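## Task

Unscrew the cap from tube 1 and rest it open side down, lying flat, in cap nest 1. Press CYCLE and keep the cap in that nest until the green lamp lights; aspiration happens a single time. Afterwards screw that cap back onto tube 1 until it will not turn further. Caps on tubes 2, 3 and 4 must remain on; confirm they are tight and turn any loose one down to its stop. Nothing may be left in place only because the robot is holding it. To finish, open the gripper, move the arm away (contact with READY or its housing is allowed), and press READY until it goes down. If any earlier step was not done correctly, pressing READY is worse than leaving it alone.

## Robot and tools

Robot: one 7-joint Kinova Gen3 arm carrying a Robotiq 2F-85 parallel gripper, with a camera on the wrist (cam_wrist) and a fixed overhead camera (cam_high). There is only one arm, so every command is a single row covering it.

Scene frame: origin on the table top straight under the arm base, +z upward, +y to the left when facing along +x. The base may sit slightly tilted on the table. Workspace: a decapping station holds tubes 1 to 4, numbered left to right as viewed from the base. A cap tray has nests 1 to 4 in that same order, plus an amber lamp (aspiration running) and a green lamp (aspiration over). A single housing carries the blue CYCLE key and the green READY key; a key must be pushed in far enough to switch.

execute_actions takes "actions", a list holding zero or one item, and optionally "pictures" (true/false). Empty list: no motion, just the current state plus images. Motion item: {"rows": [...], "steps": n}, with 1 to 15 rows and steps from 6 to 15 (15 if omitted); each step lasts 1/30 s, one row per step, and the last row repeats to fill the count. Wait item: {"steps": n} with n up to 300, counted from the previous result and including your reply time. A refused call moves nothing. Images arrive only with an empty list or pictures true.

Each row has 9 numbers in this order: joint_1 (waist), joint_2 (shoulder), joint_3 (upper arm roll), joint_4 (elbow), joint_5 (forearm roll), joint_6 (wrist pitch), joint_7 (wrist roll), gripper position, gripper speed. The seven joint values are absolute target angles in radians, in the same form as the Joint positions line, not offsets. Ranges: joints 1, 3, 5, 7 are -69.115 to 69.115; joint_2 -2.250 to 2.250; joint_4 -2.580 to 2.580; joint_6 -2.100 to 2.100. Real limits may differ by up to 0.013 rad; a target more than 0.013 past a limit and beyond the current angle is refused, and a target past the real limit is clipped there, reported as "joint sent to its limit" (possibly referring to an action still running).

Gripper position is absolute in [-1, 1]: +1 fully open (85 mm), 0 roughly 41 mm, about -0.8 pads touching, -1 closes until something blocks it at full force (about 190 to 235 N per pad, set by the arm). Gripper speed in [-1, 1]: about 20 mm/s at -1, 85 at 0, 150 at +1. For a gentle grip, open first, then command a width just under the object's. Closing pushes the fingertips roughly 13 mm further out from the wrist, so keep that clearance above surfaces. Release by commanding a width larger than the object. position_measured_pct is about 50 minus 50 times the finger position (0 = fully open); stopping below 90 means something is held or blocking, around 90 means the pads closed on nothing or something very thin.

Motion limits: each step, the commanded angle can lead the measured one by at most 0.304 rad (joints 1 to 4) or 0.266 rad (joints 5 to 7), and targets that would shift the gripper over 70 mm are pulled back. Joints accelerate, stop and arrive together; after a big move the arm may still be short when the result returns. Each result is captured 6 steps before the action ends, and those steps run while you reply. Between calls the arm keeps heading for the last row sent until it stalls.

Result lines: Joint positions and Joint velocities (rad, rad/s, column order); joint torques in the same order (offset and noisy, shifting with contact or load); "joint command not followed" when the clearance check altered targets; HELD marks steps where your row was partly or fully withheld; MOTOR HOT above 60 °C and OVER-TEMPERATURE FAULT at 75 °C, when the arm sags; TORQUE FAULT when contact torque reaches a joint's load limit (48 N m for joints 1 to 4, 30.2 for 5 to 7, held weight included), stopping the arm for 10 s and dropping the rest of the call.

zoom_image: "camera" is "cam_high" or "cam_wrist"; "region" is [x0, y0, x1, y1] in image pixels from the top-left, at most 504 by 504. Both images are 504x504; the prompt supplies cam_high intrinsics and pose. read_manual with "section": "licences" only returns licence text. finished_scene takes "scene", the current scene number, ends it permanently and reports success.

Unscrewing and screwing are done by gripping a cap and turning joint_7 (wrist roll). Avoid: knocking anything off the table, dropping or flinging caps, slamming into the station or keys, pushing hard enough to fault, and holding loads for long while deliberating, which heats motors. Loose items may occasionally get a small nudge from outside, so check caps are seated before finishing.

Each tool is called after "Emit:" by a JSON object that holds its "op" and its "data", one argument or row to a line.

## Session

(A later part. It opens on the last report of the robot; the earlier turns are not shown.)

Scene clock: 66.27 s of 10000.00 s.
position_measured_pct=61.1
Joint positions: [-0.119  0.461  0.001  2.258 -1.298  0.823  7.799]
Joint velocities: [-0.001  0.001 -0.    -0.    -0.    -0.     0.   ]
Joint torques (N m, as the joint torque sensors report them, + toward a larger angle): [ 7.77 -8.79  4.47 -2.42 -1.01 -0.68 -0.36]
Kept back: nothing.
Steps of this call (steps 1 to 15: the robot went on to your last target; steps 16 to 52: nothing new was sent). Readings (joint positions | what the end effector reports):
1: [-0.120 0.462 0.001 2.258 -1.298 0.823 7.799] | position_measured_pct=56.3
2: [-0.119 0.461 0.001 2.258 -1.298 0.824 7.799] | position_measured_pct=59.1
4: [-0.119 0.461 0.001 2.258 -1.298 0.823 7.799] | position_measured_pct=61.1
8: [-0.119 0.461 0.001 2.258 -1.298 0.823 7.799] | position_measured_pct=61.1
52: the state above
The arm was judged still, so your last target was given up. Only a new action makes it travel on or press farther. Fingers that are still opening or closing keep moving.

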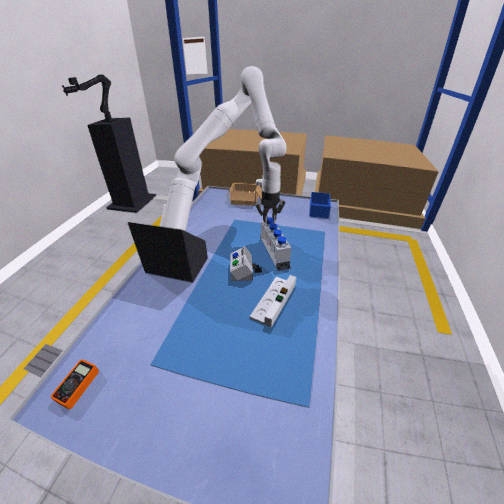

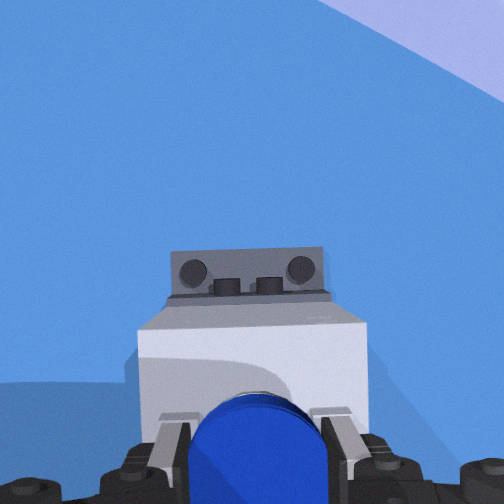

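Emit:
{"op": "execute_actions", "data": {
  "actions": [
    {"rows": [[-0.1201, 0.4620, 0.0, 2.2567, -1.2994, 0.8225, 8.4, -1.0, 0.3]], "steps": 15}
  ],
  "pictures": true
}}

Scene clock: 67.13 s of 10000.00 s.
position_measured_pct=61.1
Joint positions: [-0.119  0.461  0.001  2.258 -1.298  0.823  8.06 ]
Joint velocities: [ 0.002 -0.     0.002  0.002 -0.002  0.001  1.215]
Joint torques (N m, as the joint torque sensors report them, + toward a larger angle): [ 7.57 -8.62  4.29 -2.41 -0.94 -0.51 -0.13]
Steps of this call (steps 1 to 17: nothing new was sent; steps 18 to 26: the first 9 steps of this action). Readings (joint positions | what the end effector reports):
18: [-0.119 0.461 0.001 2.258 -1.298 0.823 7.800] | position_measured_pct=61.1
19: [-0.119 0.461 0.001 2.258 -1.298 0.823 7.809] | position_measured_pct=61.1
21: [-0.119 0.461 0.001 2.258 -1.298 0.823 7.860] | position_measured_pct=61.1
25: [-0.119 0.461 0.001 2.258 -1.298 0.823 8.020] | position_measured_pct=61.1
26: the state above

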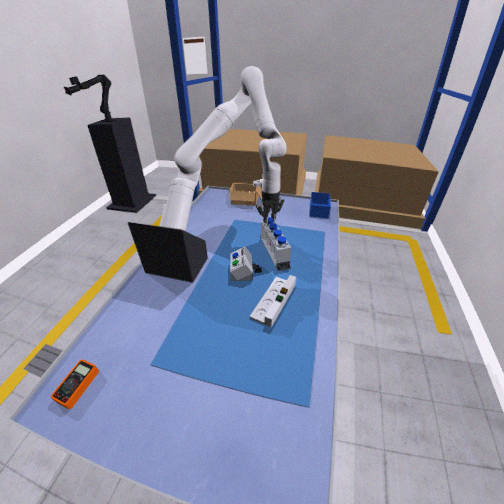

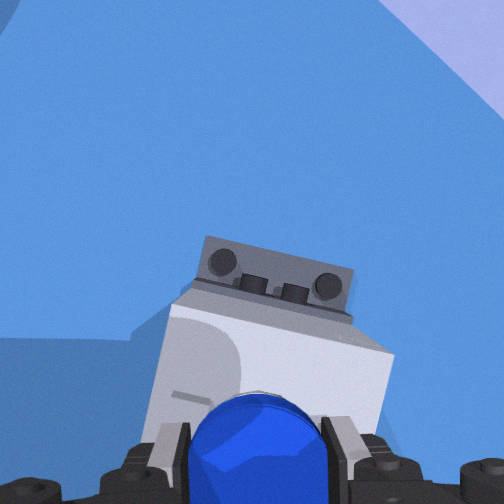

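Emit:
{"op": "execute_actions", "data": {
  "actions": [
    {"rows": [[-0.1201, 0.4620, 0.0, 2.2567, -1.2994, 0.8225, 9.4, -1.0, 0.3]], "steps": 15}
  ]
}}

Emit:
{"op": "execute_actions", "data": {
  "actions": [
    {"steps": 25}
  ],
  "pictures": true
}}

Scene clock: 67.80 s of 10000.00 s.
position_measured_pct=61.1
Joint positions: [-0.118  0.46   0.001  2.259 -1.297  0.823  8.662]
Joint velocities: [ 0.001 -0.002  0.001  0.001  0.001 -0.     1.215]
Joint torques (N m, as the joint torque sensors report them, + toward a larger angle): [ 6.88 -7.91  3.87 -3.18 -1.25 -0.7  -0.15]
Steps of this call (steps 1 to 6: the last 6 steps of your previous action; steps 7 to 11: the robot went on to your last target; steps 12 to 20: the first 9 steps of this action). Readings (joint positions | what the end effector reports):
12: [-0.119 0.460 0.001 2.259 -1.298 0.823 8.401] | position_measured_pct=61.1
13: [-0.119 0.460 0.001 2.259 -1.298 0.823 8.411] | position_measured_pct=61.1
15: [-0.119 0.460 0.001 2.259 -1.298 0.823 8.461] | position_measured_pct=61.1
19: [-0.118 0.460 0.001 2.259 -1.297 0.823 8.621] | position_measured_pct=61.1
20: the state above

Scene clock: 68.63 s of 10000.00 s.
position_measured_pct=61.1
Joint positions: [-0.118  0.459  0.002  2.259 -1.297  0.824  9.4  ]
Joint velocities: [-0.001 -0.001 -0.     0.     0.    -0.    -0.   ]
Joint torques (N m, as the joint torque sensors report them, + toward a larger angle): [ 6.54 -7.75  3.48 -3.56 -1.38 -0.8  -0.29]
Kept back: nothing.
Steps of this call (steps 1 to 6: the last 6 steps of your previous action; steps 7 to 25: the robot went on to your last target). Readings (joint positions | what the end effector reports):
1: [-0.118 0.460 0.001 2.259 -1.297 0.823 8.702] | position_measured_pct=61.1
2: [-0.118 0.460 0.001 2.259 -1.297 0.823 8.743] | position_measured_pct=61.1
4: [-0.118 0.460 0.002 2.259 -1.297 0.824 8.824] | position_measured_pct=61.1
8: [-0.118 0.460 0.002 2.259 -1.297 0.824 8.987] | position_measured_pct=61.1
25: the state above

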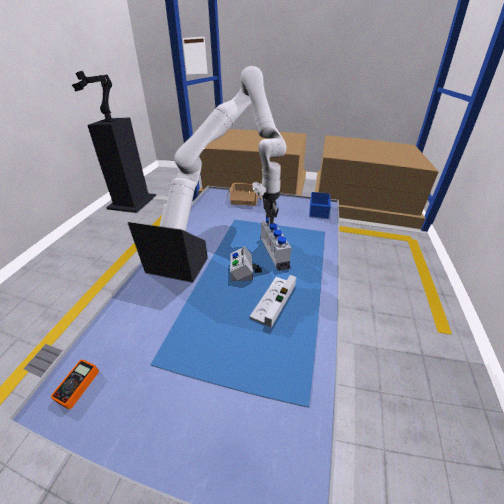

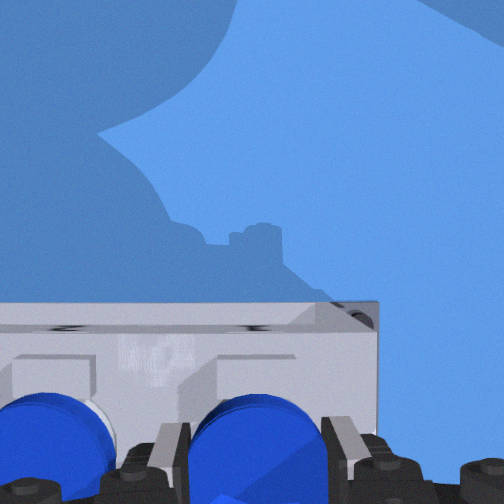

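Emit:
{"op": "execute_actions", "data": {
  "actions": [
    {"rows": [[-0.1179, 0.4600, 0.0, 2.2562, -1.2954, 0.8241, 9.4, -1.0, 0.3]], "steps": 15}
  ]
}}

Emit:
{"op": "execute_actions", "data": {
  "actions": [
    {"steps": 12}
  ]
}}

Scene clock: 71.97 s of 10000.00 s.
position_measured_pct=61.1
Joint positions: [-0.117  0.459  0.001  2.258 -1.294  0.824  9.4  ]
Joint velocities: [-0.     0.001  0.    -0.001 -0.001  0.    -0.001]
Joint torques (N m, as the joint torque sensors report them, + toward a larger angle): [ 7.78 -9.18  4.22 -2.8  -0.93 -0.15 -0.32]
Steps of this call (steps 1 to 30: the robot went on to your last target; steps 31 to 91: nothing new was sent; steps 92 to 100: the first 9 steps of this action). Readings (joint positions | what the end effector reports):
92: [-0.117 0.459 0.002 2.259 -1.296 0.824 9.400] | position_measured_pct=61.1
93: [-0.117 0.459 0.001 2.259 -1.295 0.824 9.400] | position_measured_pct=61.1
95: [-0.117 0.459 0.001 2.258 -1.294 0.824 9.400] | position_measured_pct=61.1
99: [-0.117 0.459 0.001 2.258 -1.294 0.824 9.400] | position_measured_pct=61.1
100: the state above

Scene clock: 72.37 s of 10000.00 s.
position_measured_pct=61.1
Joint positions: [-0.117  0.459  0.001  2.258 -1.294  0.824  9.4  ]
Joint velocities: [ 0.001 -0.001 -0.    -0.001 -0.    -0.001  0.001]
Joint torques (N m, as the joint torque sensors report them, + toward a larger angle): [ 7.62 -9.2   4.12 -2.74 -0.85 -0.19 -0.28]
Kept back: nothing.
Steps of this call (steps 1 to 6: the last 6 steps of your previous action; steps 7 to 12: the robot went on to your last target). Readings (joint positions | what the end effector reports):
1: [-0.117 0.459 0.001 2.258 -1.294 0.824 9.400] | position_measured_pct=61.1
2: [-0.117 0.459 0.001 2.258 -1.294 0.824 9.400] | position_measured_pct=61.1
4: [-0.117 0.459 0.001 2.258 -1.294 0.824 9.400] | position_measured_pct=61.1
8: [-0.117 0.459 0.001 2.258 -1.294 0.824 9.400] | position_measured_pct=61.1
12: the state above

Emit:
{"op": "execute_actions", "data": {
  "actions": [
    {"rows": [[-0.1162, 0.4585, 0.0, 2.2559, -1.2924, 0.8253, 9.5, -1.0, 0.3],[-0.1155, 0.4579, 0.0, 2.2557, -1.2912, 0.8258, 9.6, -1.0, 0.3],[-0.1148, 0.4572, 0.0, 2.2556, -1.2900, 0.8262, 9.7, -1.0, 0.3],[-0.1143, 0.4567, 0.0, 2.2555, -1.2890, 0.8266, 9.8, -1.0, 0.3],[-0.1129, 0.4555, 0.0, 2.2551, -1.2866, 0.8276, 10.4, -1.0, 0.3]], "steps": 15}
  ]
}}

Emit:
{"op": "execute_actions", "data": {
  "actions": [
    {"steps": 25}
  ],
  "pictures": true
}}

Scene clock: 73.37 s of 10000.00 s.
position_measured_pct=61.1
Joint positions: [-0.115  0.459 -0.     2.256 -1.289  0.825  9.662]
Joint velocities: [ 0.003  0.001 -0.002 -0.007  0.015  0.003  1.215]
Joint torques (N m, as the joint torque sensors report them, + toward a larger angle): [  9.4  -11.82   5.31  -1.71  -0.4    0.68  -0.06]
Steps of this call (steps 1 to 15: the robot went on to your last target; steps 16 to 21: nothing new was sent; steps 22 to 30: the first 9 steps of this action). Readings (joint positions | what the end effector reports):
22: [-0.117 0.459 0.001 2.258 -1.294 0.824 9.401] | position_measured_pct=61.1
23: [-0.117 0.459 0.001 2.258 -1.294 0.824 9.411] | position_measured_pct=61.1
25: [-0.116 0.459 0.001 2.258 -1.293 0.824 9.461] | position_measured_pct=61.1
29: [-0.115 0.459 -0.000 2.257 -1.290 0.825 9.621] | position_measured_pct=61.1
30: the state above

Scene clock: 74.20 s of 10000.00 s.
position_measured_pct=61.1
Joint positions: [-0.114  0.458 -0.     2.255 -1.287  0.825 10.4  ]
Joint velocities: [ 0.001 -0.001 -0.    -0.     0.001 -0.    -0.   ]
Joint torques (N m, as the joint torque sensors report them, + toward a larger angle): [  9.54 -11.95   5.36  -1.61  -0.17   0.88  -0.24]
Kept back: nothing.
Steps of this call (steps 1 to 6: the last 6 steps of your previous action; steps 7 to 25: the robot went on to your last target). Readings (joint positions | what the end effector reports):
1: [-0.115 0.459 -0.000 2.256 -1.289 0.825 9.702] | position_measured_pct=61.1
2: [-0.115 0.459 -0.000 2.256 -1.288 0.825 9.743] | position_measured_pct=61.1
4: [-0.115 0.459 -0.000 2.256 -1.288 0.825 9.824] | position_measured_pct=61.1
8: [-0.114 0.459 -0.000 2.255 -1.287 0.825 9.987] | position_measured_pct=61.1
25: the state above

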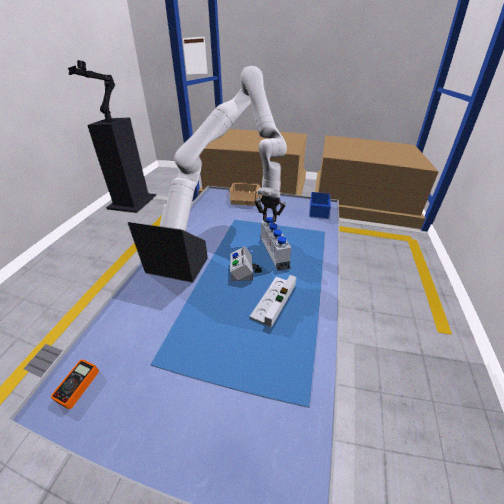

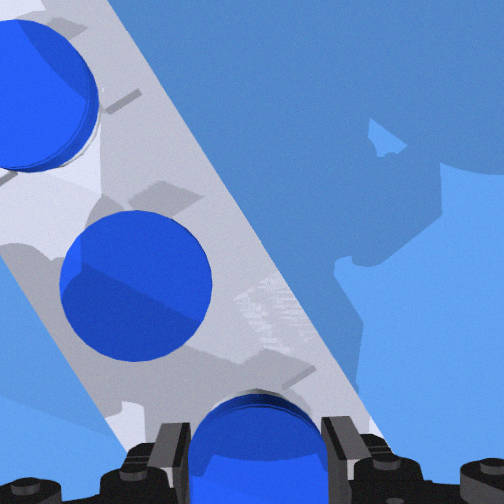

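Emit:
{"op": "execute_actions", "data": {
  "actions": [
    {"rows": [[-0.1125, 0.4552, 0.0, 2.2551, -1.2860, 0.8279, 12.4, -1.0, 0.3]], "steps": 15}
  ]
}}

Emit:
{"op": "execute_actions", "data": {
  "actions": [
    {"steps": 45}
  ],
  "pictures": true
}}

Scene clock: 75.67 s of 10000.00 s.
position_measured_pct=61.1
Joint positions: [-0.114  0.458 -0.     2.255 -1.287  0.826 10.662]
Joint velocities: [ 0.002 -0.002  0.001  0.001  0.001  0.001  1.216]
Joint torques (N m, as the joint torque sensors report them, + toward a larger angle): [  9.59 -11.69   5.39  -1.34  -0.09   1.    -0.17]
Steps of this call (steps 1 to 30: the robot went on to your last target; steps 31 to 35: nothing new was sent; steps 36 to 44: the first 9 steps of this action). Readings (joint positions | what the end effector reports):
36: [-0.114 0.458 -0.000 2.255 -1.287 0.825 10.401] | position_measured_pct=61.1
37: [-0.114 0.458 -0.000 2.255 -1.287 0.825 10.411] | position_measured_pct=61.1
39: [-0.114 0.458 -0.000 2.255 -1.287 0.826 10.461] | position_measured_pct=61.1
43: [-0.114 0.458 -0.000 2.255 -1.287 0.826 10.621] | position_measured_pct=61.1
44: the state above

Scene clock: 77.17 s of 10000.00 s.
position_measured_pct=61.1
Joint positions: [-0.112  0.456  0.     2.255 -1.286  0.828 12.399]
Joint velocities: [ 0.001 -0.002  0.001  0.002  0.001  0.003  0.033]
Joint torques (N m, as the joint torque sensors report them, + toward a larger angle): [ 8.6  -9.87  4.91 -1.83 -0.47  0.03 -0.5 ]
Kept back: nothing.
Steps of this call (steps 1 to 6: the last 6 steps of your previous action; steps 7 to 45: the robot went on to your last target). Readings (joint positions | what the end effector reports):
1: [-0.114 0.458 -0.000 2.255 -1.287 0.826 10.702] | position_measured_pct=61.1
2: [-0.114 0.458 -0.000 2.255 -1.286 0.826 10.743] | position_measured_pct=61.1
4: [-0.114 0.458 -0.000 2.255 -1.286 0.826 10.824] | position_measured_pct=61.1
8: [-0.113 0.458 -0.000 2.255 -1.286 0.826 10.987] | position_measured_pct=61.1
45: the state above

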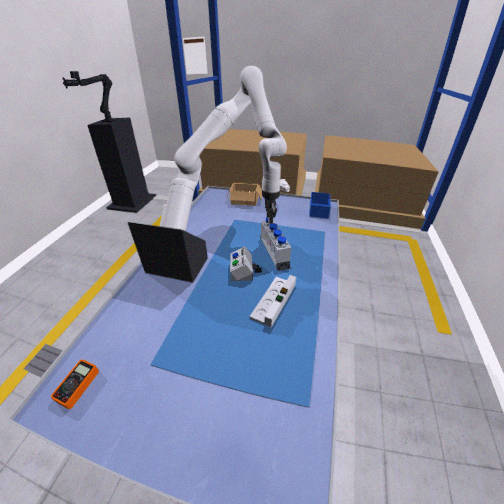

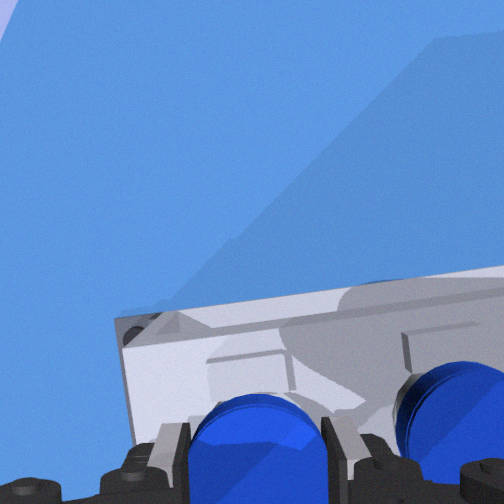

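Emit:
{"op": "execute_actions", "data": {
  "actions": [
    {"rows": [[-0.1093, 0.4523, 0.0, 2.2544, -1.2802, 0.8301, 14.4, -1.0, 0.3]], "steps": 15}
  ]
}}

Emit:
{"op": "execute_actions", "data": {
  "actions": [
    {"steps": 45}
  ],
  "pictures": true
}}

Scene clock: 77.70 s of 10000.00 s.
position_measured_pct=61.1
Joint positions: [-0.11   0.453  0.     2.255 -1.282  0.829 12.662]
Joint velocities: [ 0.006 -0.005 -0.001 -0.002  0.01   0.005  1.215]
Joint torques (N m, as the joint torque sensors report them, + toward a larger angle): [ 8.65 -9.88  5.2  -1.69 -0.33 -0.2  -0.46]
Steps of this call (steps 1 to 7: the robot went on to your last target; steps 8 to 16: the first 9 steps of this action). Readings (joint positions | what the end effector reports):
8: [-0.112 0.455 0.000 2.255 -1.286 0.828 12.401] | position_measured_pct=61.1
9: [-0.112 0.455 0.000 2.255 -1.286 0.828 12.411] | position_measured_pct=61.1
11: [-0.112 0.455 0.000 2.255 -1.285 0.828 12.461] | position_measured_pct=61.1
15: [-0.110 0.453 0.000 2.255 -1.282 0.829 12.621] | position_measured_pct=61.1
16: the state above

Scene clock: 79.20 s of 10000.00 s.
position_measured_pct=61.1
Joint positions: [-0.109  0.452 -0.     2.254 -1.28   0.83  14.4  ]
Joint velocities: [-0.     0.001  0.    -0.    -0.    -0.001  0.032]
Joint torques (N m, as the joint torque sensors report them, + toward a larger angle): [ 8.62 -9.68  5.02 -1.58 -0.39 -0.16 -0.23]
Kept back: nothing.
Steps of this call (steps 1 to 6: the last 6 steps of your previous action; steps 7 to 45: the robot went on to your last target). Readings (joint positions | what the end effector reports):
1: [-0.110 0.453 0.000 2.255 -1.281 0.830 12.703] | position_measured_pct=61.1
2: [-0.110 0.453 0.000 2.255 -1.281 0.830 12.743] | position_measured_pct=61.1
4: [-0.110 0.453 0.000 2.254 -1.281 0.830 12.825] | position_measured_pct=61.1
8: [-0.109 0.452 0.000 2.254 -1.280 0.830 12.987] | position_measured_pct=61.1
45: the state above

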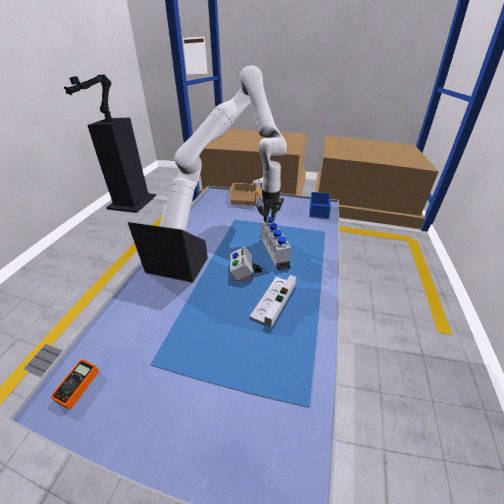

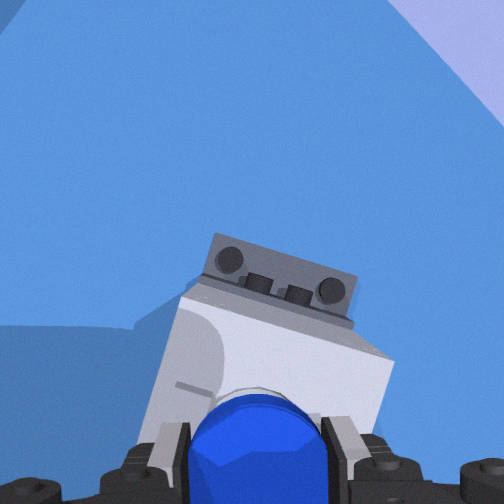

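Emit:
{"op": "execute_actions", "data": {
  "actions": [
    {"rows": [[-0.1022, 0.4459, 0.0, 2.2528, -1.2674, 0.8352, 14.4, -1.0, 0.3]], "steps": 15}
  ]
}}

Emit:
{"op": "execute_actions", "data": {
  "actions": [
    {"steps": 10}
  ],
  "pictures": true
}}

Scene clock: 79.70 s of 10000.00 s.
position_measured_pct=61.1
Joint positions: [-0.102  0.446  0.     2.253 -1.267  0.835 14.4  ]
Joint velocities: [ 0.001 -0.002  0.    -0.     0.001  0.     0.   ]
Joint torques (N m, as the joint torque sensors report them, + toward a larger angle): [ 8.42 -9.22  5.09 -1.44 -0.28 -0.14 -0.31]
Steps of this call (steps 1 to 6: the robot went on to your last target; steps 7 to 15: the first 9 steps of this action). Readings (joint positions | what the end effector reports):
7: [-0.108 0.451 -0.000 2.254 -1.279 0.831 14.400] | position_measured_pct=61.1
8: [-0.103 0.447 -0.001 2.254 -1.272 0.833 14.400] | position_measured_pct=61.1
10: [-0.103 0.447 0.000 2.253 -1.267 0.835 14.400] | position_measured_pct=61.1
14: [-0.103 0.446 0.000 2.253 -1.267 0.835 14.400] | position_measured_pct=61.1
15: the state above

Scene clock: 80.03 s of 10000.00 s.
position_measured_pct=61.1
Joint positions: [-0.102  0.446  0.     2.253 -1.267  0.835 14.4  ]
Joint velocities: [ 0.     0.003 -0.     0.001  0.    -0.    -0.   ]
Joint torques (N m, as the joint torque sensors report them, + toward a larger angle): [ 8.67 -9.47  5.02 -1.63 -0.3  -0.17 -0.26]
Kept back: nothing.
Steps of this call (steps 1 to 6: the last 6 steps of your previous action; steps 7 to 10: the robot went on to your last target). Readings (joint positions | what the end effector reports):
1: [-0.102 0.446 0.000 2.253 -1.267 0.835 14.400] | position_measured_pct=61.1
2: [-0.102 0.446 0.000 2.253 -1.267 0.835 14.400] | position_measured_pct=61.1
4: [-0.102 0.446 0.000 2.253 -1.267 0.835 14.400] | position_measured_pct=61.1
8: [-0.102 0.446 0.000 2.253 -1.267 0.835 14.400] | position_measured_pct=61.1
10: the state above

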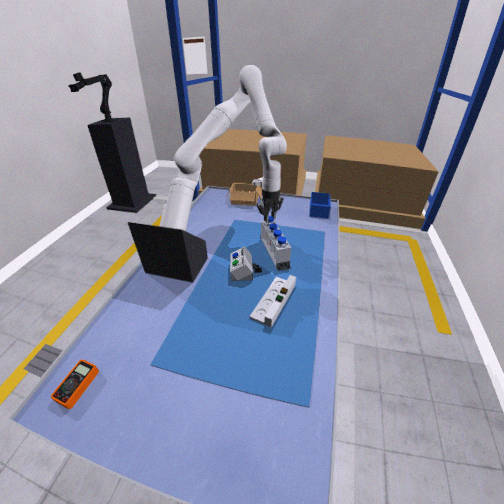

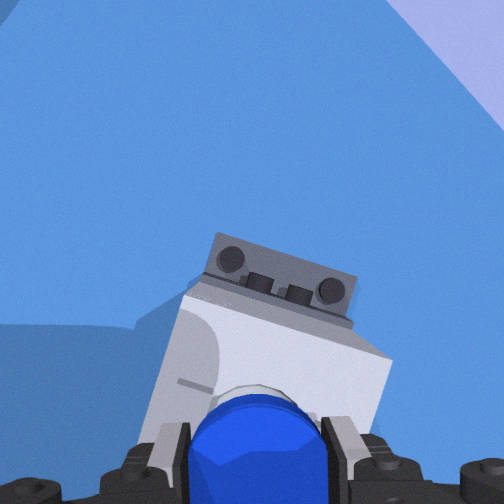

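Emit:
{"op": "execute_actions", "data": {
  "actions": [
    {"rows": [[-0.0932, 0.4381, 0.0, 2.2504, -1.2519, 0.8422, 14.4, -1.0, 0.3],[-0.0888, 0.4343, 0.0, 2.2493, -1.2443, 0.8457, 14.4, -1.0, 0.3],[-0.0843, 0.4304, 0.0, 2.2480, -1.2367, 0.8492, 14.4, -1.0, 0.3],[-0.0753, 0.4227, 0.0, 2.2454, -1.2212, 0.8564, 14.4, -1.0, 0.3],[-0.0753, 0.4227, 0.0, 2.2454, -1.2212, 0.8564, 14.4, -1.0, 0.3],[-0.0640, 0.4132, 0.0, 2.2419, -1.2025, 0.8658, 14.4, -1.0, 0.3],[-0.0528, 0.4038, 0.0, 2.2382, -1.1841, 0.8755, 14.4, -1.0, 0.3],[-0.0415, 0.3946, 0.0, 2.2343, -1.1659, 0.8856, 14.4, -1.0, 0.3],[-0.0303, 0.3855, 0.0, 2.2302, -1.1482, 0.8960, 14.4, -1.0, 0.3],[-0.0190, 0.3766, 0.0, 2.2258, -1.1307, 0.9068, 14.4, -1.0, 0.3],[-0.0077, 0.3678, 0.0, 2.2213, -1.1136, 0.9180, 14.4, -1.0, 0.3]], "steps": 15}
  ],
  "pictures": true
}}

Scene clock: 85.63 s of 10000.00 s.
position_measured_pct=61.1
Joint positions: [-0.048  0.4   -0.     2.237 -1.18   0.878 14.4  ]
Joint velocities: [ 0.302 -0.247  0.005 -0.105  0.491  0.269 -0.   ]
Joint torques (N m, as the joint torque sensors report them, + toward a larger angle): [ 8.35 -8.87  5.04 -2.21 -0.23 -0.12 -0.32]
Steps of this call (steps 1 to 15: the robot went on to your last target; steps 16 to 159: nothing new was sent; steps 160 to 168: the first 9 steps of this action). Readings (joint positions | what the end effector reports):
160: [-0.101 0.445 -0.000 2.253 -1.266 0.836 14.400] | position_measured_pct=61.1
161: [-0.094 0.440 -0.001 2.252 -1.258 0.840 14.400] | position_measured_pct=61.1
163: [-0.084 0.431 -0.000 2.249 -1.239 0.848 14.400] | position_measured_pct=61.1
167: [-0.058 0.408 -0.000 2.240 -1.196 0.870 14.400] | position_measured_pct=61.1
168: the state above

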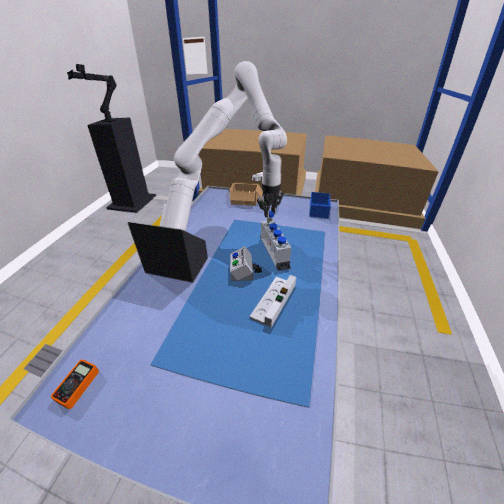

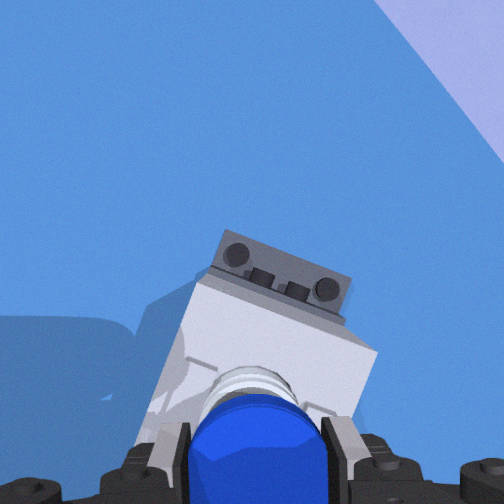

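Emit:
{"op": "execute_actions", "data": {
  "actions": [
    {"rows": [[0.4625, 0.9089, 0.0, 1.8379, -0.8635, 1.0123, 15.063, -1.0, 0.3]], "steps": 15}
  ]
}}

Emit:
{"op": "execute_actions", "data": {
  "actions": [
    {"steps": 30}
  ],
  "pictures": true
}}

Scene clock: 86.27 s of 10000.00 s.
position_measured_pct=61.1
Joint positions: [ 0.161  0.538 -0.001  2.063 -1.002  0.961 14.539]
Joint velocities: [ 0.81   0.814 -0.002 -0.695  0.419  0.159  0.708]
Joint torques (N m, as the joint torque sensors report them, + toward a larger angle): [11.19 -8.55  6.09 -2.58 -0.03 -0.24 -0.43]
Steps of this call (steps 1 to 6: the last 6 steps of your previous action; steps 7 to 10: the robot went on to your last target; steps 11 to 19: the first 9 steps of this action). Readings (joint positions | what the end effector reports):
11: [-0.007 0.370 -0.000 2.220 -1.113 0.919 14.401] | position_measured_pct=61.1
12: [0.000 0.377 -0.001 2.215 -1.109 0.921 14.405] | position_measured_pct=61.1
14: [0.031 0.407 -0.002 2.188 -1.088 0.930 14.428] | position_measured_pct=61.1
18: [0.134 0.512 -0.001 2.087 -1.017 0.955 14.516] | position_measured_pct=61.1
19: the state above

Scene clock: 87.27 s of 10000.00 s.
position_measured_pct=61.1
Joint positions: [ 0.462  0.909  0.     1.838 -0.863  1.012 15.063]
Joint velocities: [ 0.001  0.002 -0.     0.001 -0.     0.     0.   ]
Joint torques (N m, as the joint torque sensors report them, + toward a larger angle): [ 11.83 -12.24   5.62  -4.72  -0.23  -0.19  -0.34]
Kept back: nothing.
Steps of this call (steps 1 to 6: the last 6 steps of your previous action; steps 7 to 30: the robot went on to your last target). Readings (joint positions | what the end effector reports):
1: [0.189 0.566 -0.001 2.041 -0.988 0.966 14.563] | position_measured_pct=61.1
2: [0.216 0.594 -0.001 2.020 -0.976 0.971 14.588] | position_measured_pct=61.1
4: [0.265 0.654 -0.001 1.982 -0.953 0.979 14.640] | position_measured_pct=61.1
8: [0.358 0.774 -0.000 1.913 -0.910 0.994 14.779] | position_measured_pct=61.1
30: the state above

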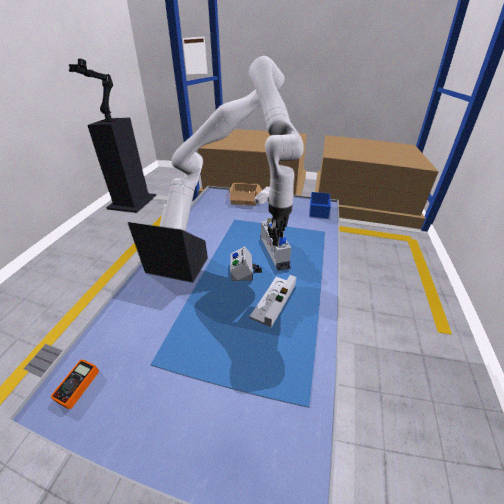

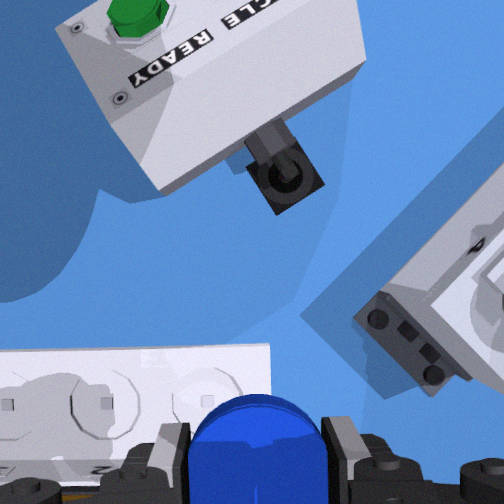

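Emit:
{"op": "zoom_image", "data": {
  "camera": "cam_wrist",
  "region": [0, 320, 300, 504]
}}

Emit:
{"op": "zoom_image", "data": {
  "camera": "cam_high",
  "region": [215, 215, 315, 335]
}}

Region (0, 320, 300, 504) of cam_wrist's 504x504 image, scaled by 1.680; it fills the top 309 rows of this view, and the rest is white.

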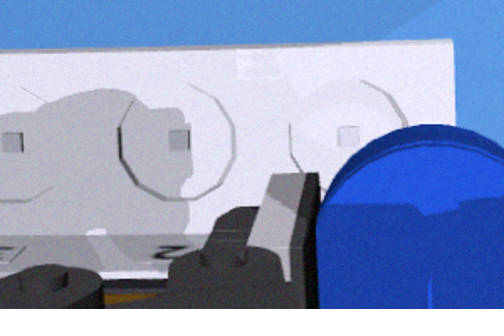

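Region (215, 215, 315, 335) of cam_high's 504x504 image, scaled by 4.200, with more detail than that image has.

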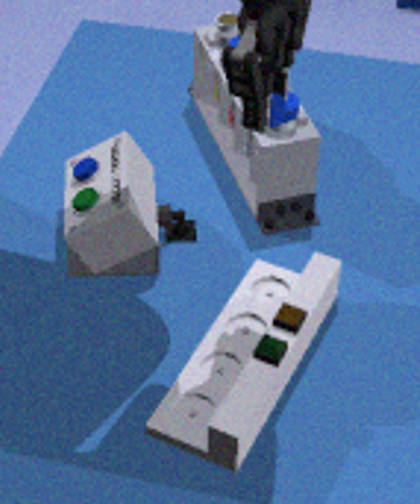

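Emit:
{"op": "execute_actions", "data": {
  "actions": [
    {"rows": [[0.3884, 1.0649, 0.0, 1.7787, -0.9753, 0.9336, 15.1377, -1.0, 0.3]], "steps": 15}
  ]
}}

Emit:
{"op": "execute_actions", "data": {
  "actions": [
    {"steps": 15}
  ],
  "pictures": true
}}

Scene clock: 91.53 s of 10000.00 s.
position_measured_pct=61.1
Joint positions: [ 0.396  1.049 -0.001  1.785 -0.965  0.941 15.131]
Joint velocities: [-0.138  0.285 -0.005 -0.129 -0.264 -0.184  0.175]
Joint torques (N m, as the joint torque sensors report them, + toward a larger angle): [ 14.37 -16.84   7.03  -3.67  -0.2   -0.12  -0.43]
Steps of this call (steps 1 to 15: the robot went on to your last target; steps 16 to 119: nothing new was sent; steps 120 to 128: the first 9 steps of this action). Readings (joint positions | what the end effector reports):
120: [0.462 0.910 0.000 1.837 -0.864 1.012 15.063] | position_measured_pct=61.1
121: [0.459 0.917 0.001 1.835 -0.867 1.010 15.066] | position_measured_pct=61.1
123: [0.444 0.947 0.001 1.824 -0.886 0.996 15.078] | position_measured_pct=61.1
127: [0.402 1.037 -0.001 1.790 -0.955 0.948 15.124] | position_measured_pct=61.1
128: the state above

Scene clock: 92.03 s of 10000.00 s.
position_measured_pct=61.1
Joint positions: [ 0.388  1.065 -0.     1.779 -0.975  0.934 15.138]
Joint velocities: [-0.001  0.002 -0.     0.001  0.     0.    -0.   ]
Joint torques (N m, as the joint torque sensors report them, + toward a larger angle): [ 12.61 -13.56   6.12  -3.72  -0.28  -0.24  -0.29]
Kept back: nothing.
Steps of this call (steps 1 to 6: the last 6 steps of your previous action; steps 7 to 15: the robot went on to your last target). Readings (joint positions | what the end effector reports):
1: [0.393 1.056 -0.001 1.782 -0.972 0.936 15.136] | position_measured_pct=61.1
2: [0.391 1.058 -0.001 1.780 -0.975 0.934 15.137] | position_measured_pct=61.1
4: [0.391 1.060 -0.000 1.779 -0.975 0.934 15.138] | position_measured_pct=61.1
8: [0.389 1.064 -0.000 1.779 -0.975 0.934 15.138] | position_measured_pct=61.1
15: the state above

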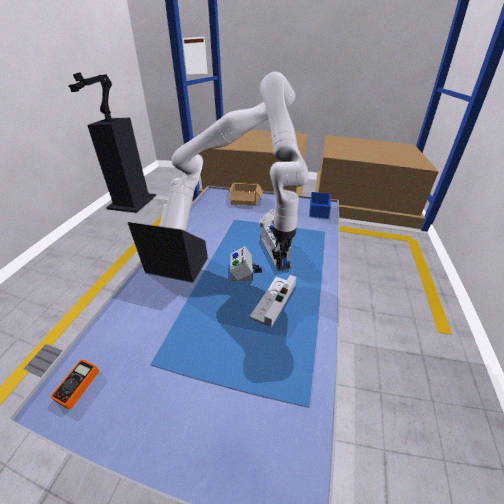

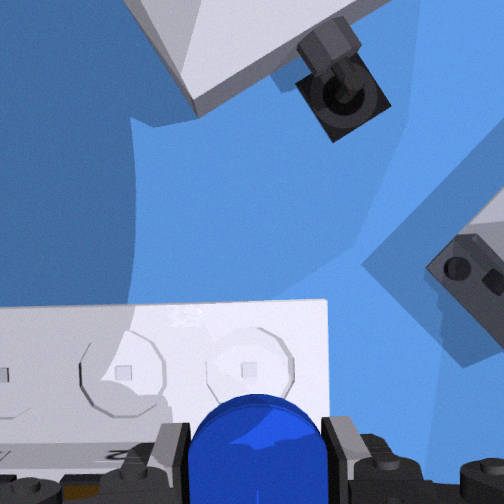

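Emit:
{"op": "zoom_image", "data": {
  "camera": "cam_wrist",
  "region": [60, 290, 340, 450]
}}

Region (60, 290, 340, 450) of cam_wrist's 504x504 image, scaled by 1.800; it fills the top 288 rows of this view, and the rest is white.

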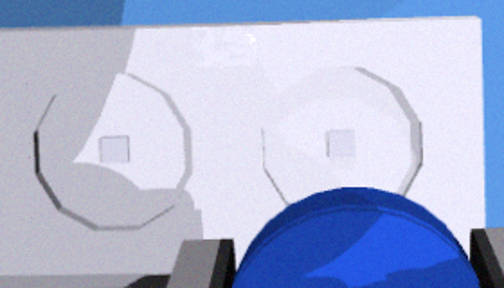

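Emit:
{"op": "zoom_image", "data": {
  "camera": "cam_wrist",
  "region": [70, 315, 190, 435]
}}

Region (70, 315, 190, 435) of cam_wrist's 504x504 image, scaled by 4.200.

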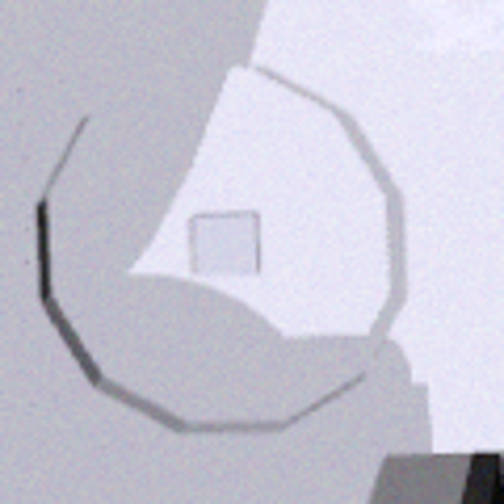

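Emit:
{"op": "execute_actions", "data": {
  "actions": [
    {"rows": [[0.3550, 1.0985, 0.0, 1.7863, -1.0327, 0.9054, 15.178, -1.0, 0.3],[0.3550, 1.0985, 0.0, 1.7863, -1.0327, 0.9054, 15.178, -1.0, 0.3],[0.3550, 1.0985, 0.0, 1.7863, -1.0327, 0.9054, 15.178, -1.0, 0.3],[0.3216, 1.1322, 0.0, 1.7940, -1.0902, 0.8772, 15.218, -1.0, 0.3],[0.3216, 1.1322, 0.0, 1.7940, -1.0902, 0.8772, 15.218, -1.0, 0.3],[0.3216, 1.1322, 0.0, 1.7940, -1.0902, 0.8772, 15.218, -1.0, 0.3],[0.2873, 1.1669, 0.0, 1.7958, -1.1490, 0.8550, 15.2557, -1.0, 0.3],[0.2873, 1.1669, 0.0, 1.7958, -1.1490, 0.8550, 15.2557, -1.0, 0.3],[0.2873, 1.1669, 0.0, 1.7958, -1.1490, 0.8550, 15.2557, -1.0, 0.3],[0.2518, 1.2029, 0.0, 1.7937, -1.2087, 0.8364, 15.2948, -1.0, 0.3]], "steps": 15}
  ]
}}

Emit:
{"op": "execute_actions", "data": {
  "actions": [
    {"steps": 15}
  ],
  "pictures": true
}}

Scene clock: 99.73 s of 10000.00 s.
position_measured_pct=61.1
Joint positions: [ 0.299  1.155  0.     1.795 -1.127  0.863 15.242]
Joint velocities: [-0.278  0.296 -0.037  0.039 -0.555 -0.203  0.358]
Joint torques (N m, as the joint torque sensors report them, + toward a larger angle): [ 16.14 -18.49   7.56  -3.16  -0.33   0.05  -0.32]
Steps of this call (steps 1 to 15: the robot went on to your last target; steps 16 to 222: nothing new was sent; steps 223 to 231: the first 9 steps of this action). Readings (joint positions | what the end effector reports):
223: [0.387 1.066 0.000 1.779 -0.977 0.933 15.139] | position_measured_pct=61.1
224: [0.380 1.073 0.001 1.780 -0.985 0.929 15.144] | position_measured_pct=61.1
226: [0.358 1.096 0.001 1.785 -1.022 0.911 15.170] | position_measured_pct=61.1
230: [0.311 1.142 0.000 1.794 -1.106 0.871 15.228] | position_measured_pct=61.1
231: the state above

Scene clock: 100.23 s of 10000.00 s.
position_measured_pct=61.1
Joint positions: [ 0.252  1.203 -0.     1.794 -1.209  0.836 15.295]
Joint velocities: [-0.002  0.003 -0.    -0.001 -0.001 -0.    -0.001]
Joint torques (N m, as the joint torque sensors report them, + toward a larger angle): [ 13.12 -14.29   6.47  -1.86  -0.29  -0.3   -0.28]
Kept back: nothing.
Steps of this call (steps 1 to 6: the last 6 steps of your previous action; steps 7 to 15: the robot went on to your last target). Readings (joint positions | what the end effector reports):
1: [0.290 1.164 -0.001 1.795 -1.143 0.857 15.252] | position_measured_pct=61.1
2: [0.277 1.177 0.001 1.795 -1.164 0.850 15.265] | position_measured_pct=61.1
4: [0.258 1.197 -0.001 1.794 -1.200 0.839 15.290] | position_measured_pct=61.1
8: [0.254 1.200 -0.000 1.794 -1.209 0.836 15.295] | position_measured_pct=61.1
15: the state above

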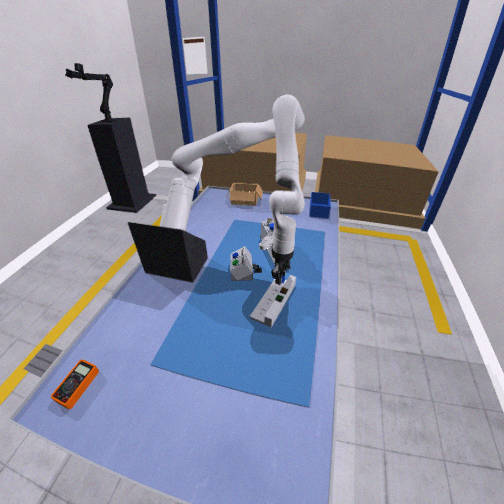

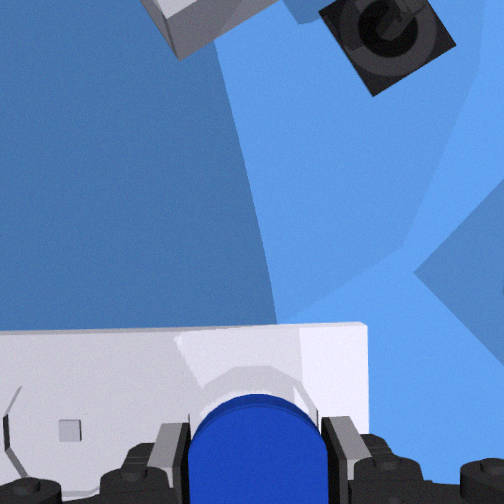

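Emit:
{"op": "zoom_image", "data": {
  "camera": "cam_wrist",
  "region": [0, 310, 400, 504]
}}

Region (0, 310, 400, 504) of cam_wrist's 504x504 image, scaled by 1.260; it fills the top 244 rows of this view, and the rest is white.

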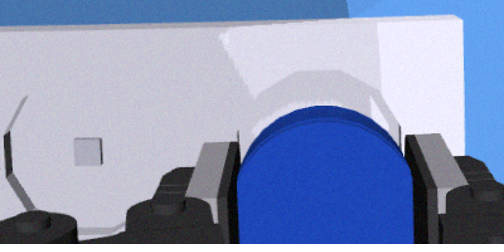

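Emit:
{"op": "zoom_image", "data": {
  "camera": "cam_wrist",
  "region": [170, 340, 340, 460]
}}

Region (170, 340, 340, 460) of cam_wrist's 504x504 image, scaled by 2.965; it fills the top 356 rows of this view, and the rest is white.

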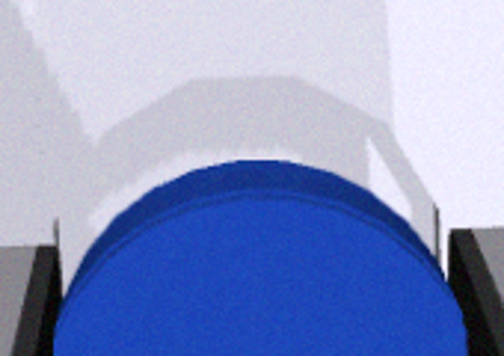

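Emit:
{"op": "execute_actions", "data": {
  "actions": [
    {"rows": [[0.2422, 1.2129, 0.0, 1.7906, -1.2236, 0.8328, 15.305, -1.0, 0.3],[0.2422, 1.2129, 0.0, 1.7906, -1.2236, 0.8328, 15.305, -1.0, 0.3],[0.2326, 1.2228, 0.0, 1.7888, -1.2395, 0.8288, 15.315, -1.0, 0.3],[0.2326, 1.2228, 0.0, 1.7888, -1.2395, 0.8288, 15.315, -1.0, 0.3],[0.2230, 1.2326, 0.0, 1.7866, -1.2554, 0.8251, 15.3245, -1.0, 0.3]], "steps": 15}
  ]
}}

Emit:
{"op": "execute_actions", "data": {
  "actions": [
    {"steps": 10}
  ],
  "pictures": true
}}

Scene clock: 103.70 s of 10000.00 s.
position_measured_pct=61.1
Joint positions: [ 0.224  1.231 -0.     1.787 -1.255  0.825 15.324]
Joint velocities: [-0.008  0.005  0.012 -0.004 -0.003 -0.003  0.001]
Joint torques (N m, as the joint torque sensors report them, + toward a larger angle): [ 12.89 -13.64   6.42  -1.63  -0.32  -0.38  -0.41]
Steps of this call (steps 1 to 15: the robot went on to your last target; steps 16 to 95: nothing new was sent; steps 96 to 104: the first 9 steps of this action). Readings (joint positions | what the end effector reports):
96: [0.250 1.204 0.000 1.793 -1.210 0.836 15.296] | position_measured_pct=61.1
97: [0.245 1.210 0.001 1.791 -1.216 0.834 15.300] | position_measured_pct=61.1
99: [0.236 1.220 0.000 1.789 -1.232 0.830 15.310] | position_measured_pct=61.1
103: [0.224 1.231 -0.001 1.787 -1.255 0.825 15.324] | position_measured_pct=61.1
104: the state above

Scene clock: 104.03 s of 10000.00 s.
position_measured_pct=61.1
Joint positions: [ 0.223  1.233 -0.     1.787 -1.255  0.825 15.324]
Joint velocities: [-0.001  0.001  0.     0.002 -0.     0.    -0.   ]
Joint torques (N m, as the joint torque sensors report them, + toward a larger angle): [ 13.47 -14.09   6.54  -1.7   -0.2   -0.17  -0.29]
Kept back: nothing.
Steps of this call (steps 1 to 6: the last 6 steps of your previous action; steps 7 to 10: the robot went on to your last target). Readings (joint positions | what the end effector reports):
1: [0.224 1.231 -0.000 1.787 -1.255 0.825 15.325] | position_measured_pct=61.1
2: [0.224 1.232 -0.000 1.787 -1.255 0.825 15.325] | position_measured_pct=61.1
4: [0.223 1.232 0.000 1.787 -1.255 0.825 15.325] | position_measured_pct=61.1
8: [0.223 1.232 -0.000 1.787 -1.255 0.825 15.324] | position_measured_pct=61.1
10: the state above

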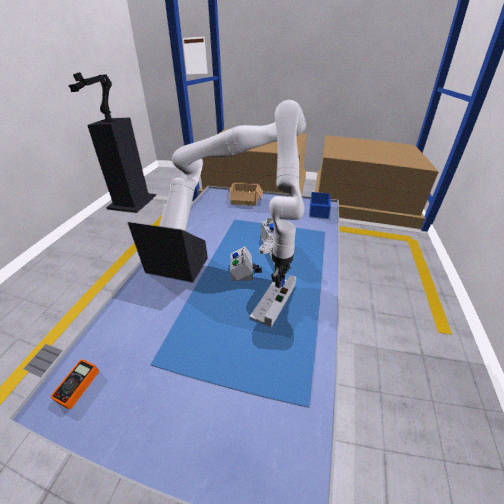

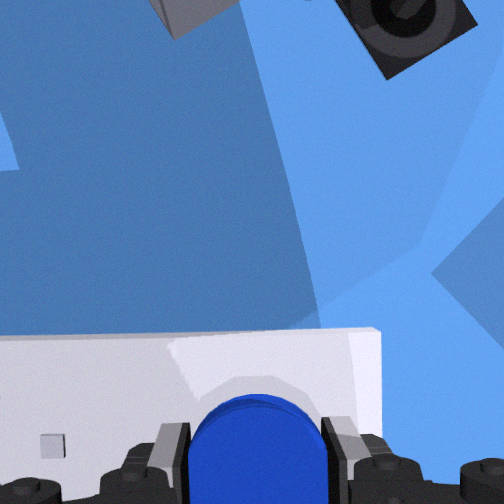

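Emit:
{"op": "zoom_image", "data": {
  "camera": "cam_wrist",
  "region": [170, 340, 340, 460]
}}

Region (170, 340, 340, 460) of cam_wrist's 504x504 image, scaled by 2.965; it fills the top 356 rows of this view, and the rest is white.

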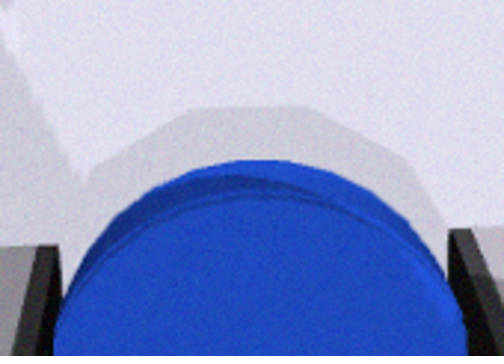

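Emit:
{"op": "execute_actions", "data": {
  "actions": [
    {"rows": [[0.2198, 1.2358, 0.0, 1.7869, -1.2613, 0.8238, 15.3278, -1.0, 0.3],[0.2198, 1.2358, 0.0, 1.7869, -1.2613, 0.8238, 15.3278, -1.0, 0.3],[0.2198, 1.2358, 0.0, 1.7869, -1.2613, 0.8238, 15.3278, -1.0, 0.3],[0.2166, 1.2389, 0.0, 1.7867, -1.2672, 0.8225, 15.3311, -1.0, 0.3]], "steps": 15}
  ]
}}

Emit:
{"op": "execute_actions", "data": {
  "actions": [
    {"steps": 10}
  ],
  "pictures": true
}}

Scene clock: 106.70 s of 10000.00 s.
position_measured_pct=61.1
Joint positions: [ 0.219  1.236  0.001  1.788 -1.266  0.824 15.331]
Joint velocities: [-0.001  0.     0.    -0.001  0.    -0.     0.   ]
Joint torques (N m, as the joint torque sensors report them, + toward a larger angle): [ 11.63 -12.08   5.35  -2.34  -0.67  -0.75  -0.28]
Steps of this call (steps 1 to 15: the robot went on to your last target; steps 16 to 71: nothing new was sent; steps 72 to 80: the first 9 steps of this action). Readings (joint positions | what the end effector reports):
72: [0.222 1.234 0.000 1.787 -1.257 0.825 15.325] | position_measured_pct=61.1
73: [0.220 1.235 0.000 1.787 -1.260 0.824 15.327] | position_measured_pct=61.1
75: [0.219 1.237 0.000 1.787 -1.262 0.824 15.328] | position_measured_pct=61.1
79: [0.219 1.236 0.001 1.788 -1.266 0.824 15.331] | position_measured_pct=61.1
80: the state above

Scene clock: 107.03 s of 10000.00 s.
position_measured_pct=61.1
Joint positions: [ 0.219  1.236  0.001  1.788 -1.266  0.824 15.331]
Joint velocities: [-0.001 -0.002 -0.    -0.001  0.    -0.     0.   ]
Joint torques (N m, as the joint torque sensors report them, + toward a larger angle): [ 11.77 -12.08   5.2   -2.4   -0.66  -0.79  -0.27]
Kept back: nothing.
Steps of this call (steps 1 to 6: the last 6 steps of your previous action; steps 7 to 10: the robot went on to your last target). Readings (joint positions | what the end effector reports):
1: [0.219 1.236 0.001 1.788 -1.266 0.824 15.331] | position_measured_pct=61.1
2: [0.219 1.236 0.001 1.788 -1.266 0.824 15.331] | position_measured_pct=61.1
4: [0.219 1.236 0.001 1.788 -1.266 0.824 15.331] | position_measured_pct=61.1
8: [0.219 1.236 0.001 1.788 -1.266 0.824 15.331] | position_measured_pct=61.1
10: the state above

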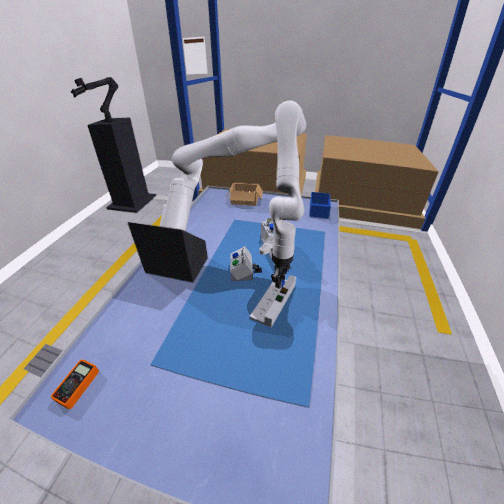

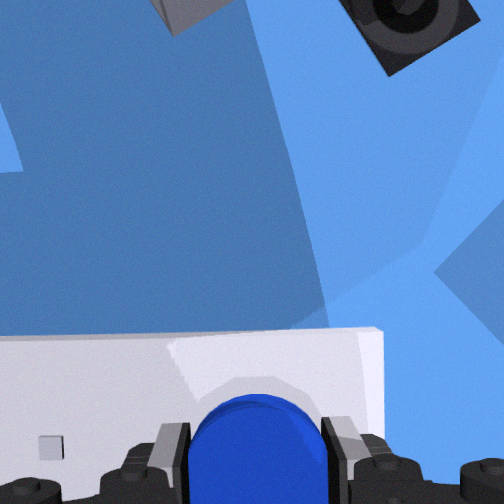

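Emit:
{"op": "zoom_image", "data": {
  "camera": "cam_wrist",
  "region": [170, 340, 340, 460]
}}

Emit:
{"op": "zoom_image", "data": {
  "camera": "cam_high",
  "region": [250, 250, 310, 310]
}}

Region (170, 340, 340, 460) of cam_wrist's 504x504 image, scaled by 2.965; it fills the top 356 rows of this view, and the rest is white.

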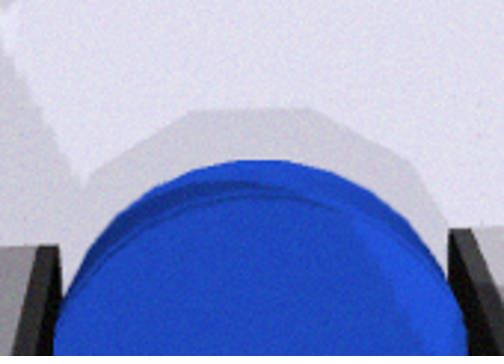

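Region (250, 250, 310, 310) of cam_high's 504x504 image, scaled by 8.400, with more detail than that image has.

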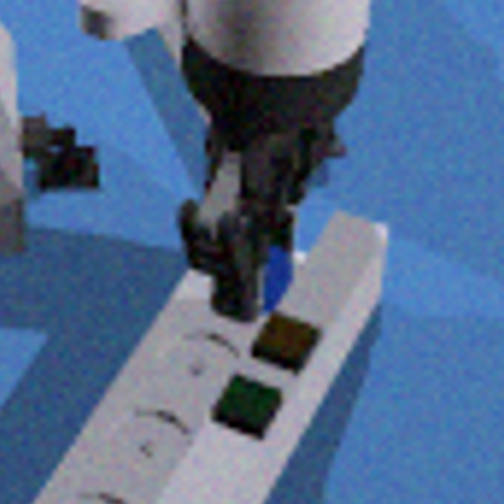

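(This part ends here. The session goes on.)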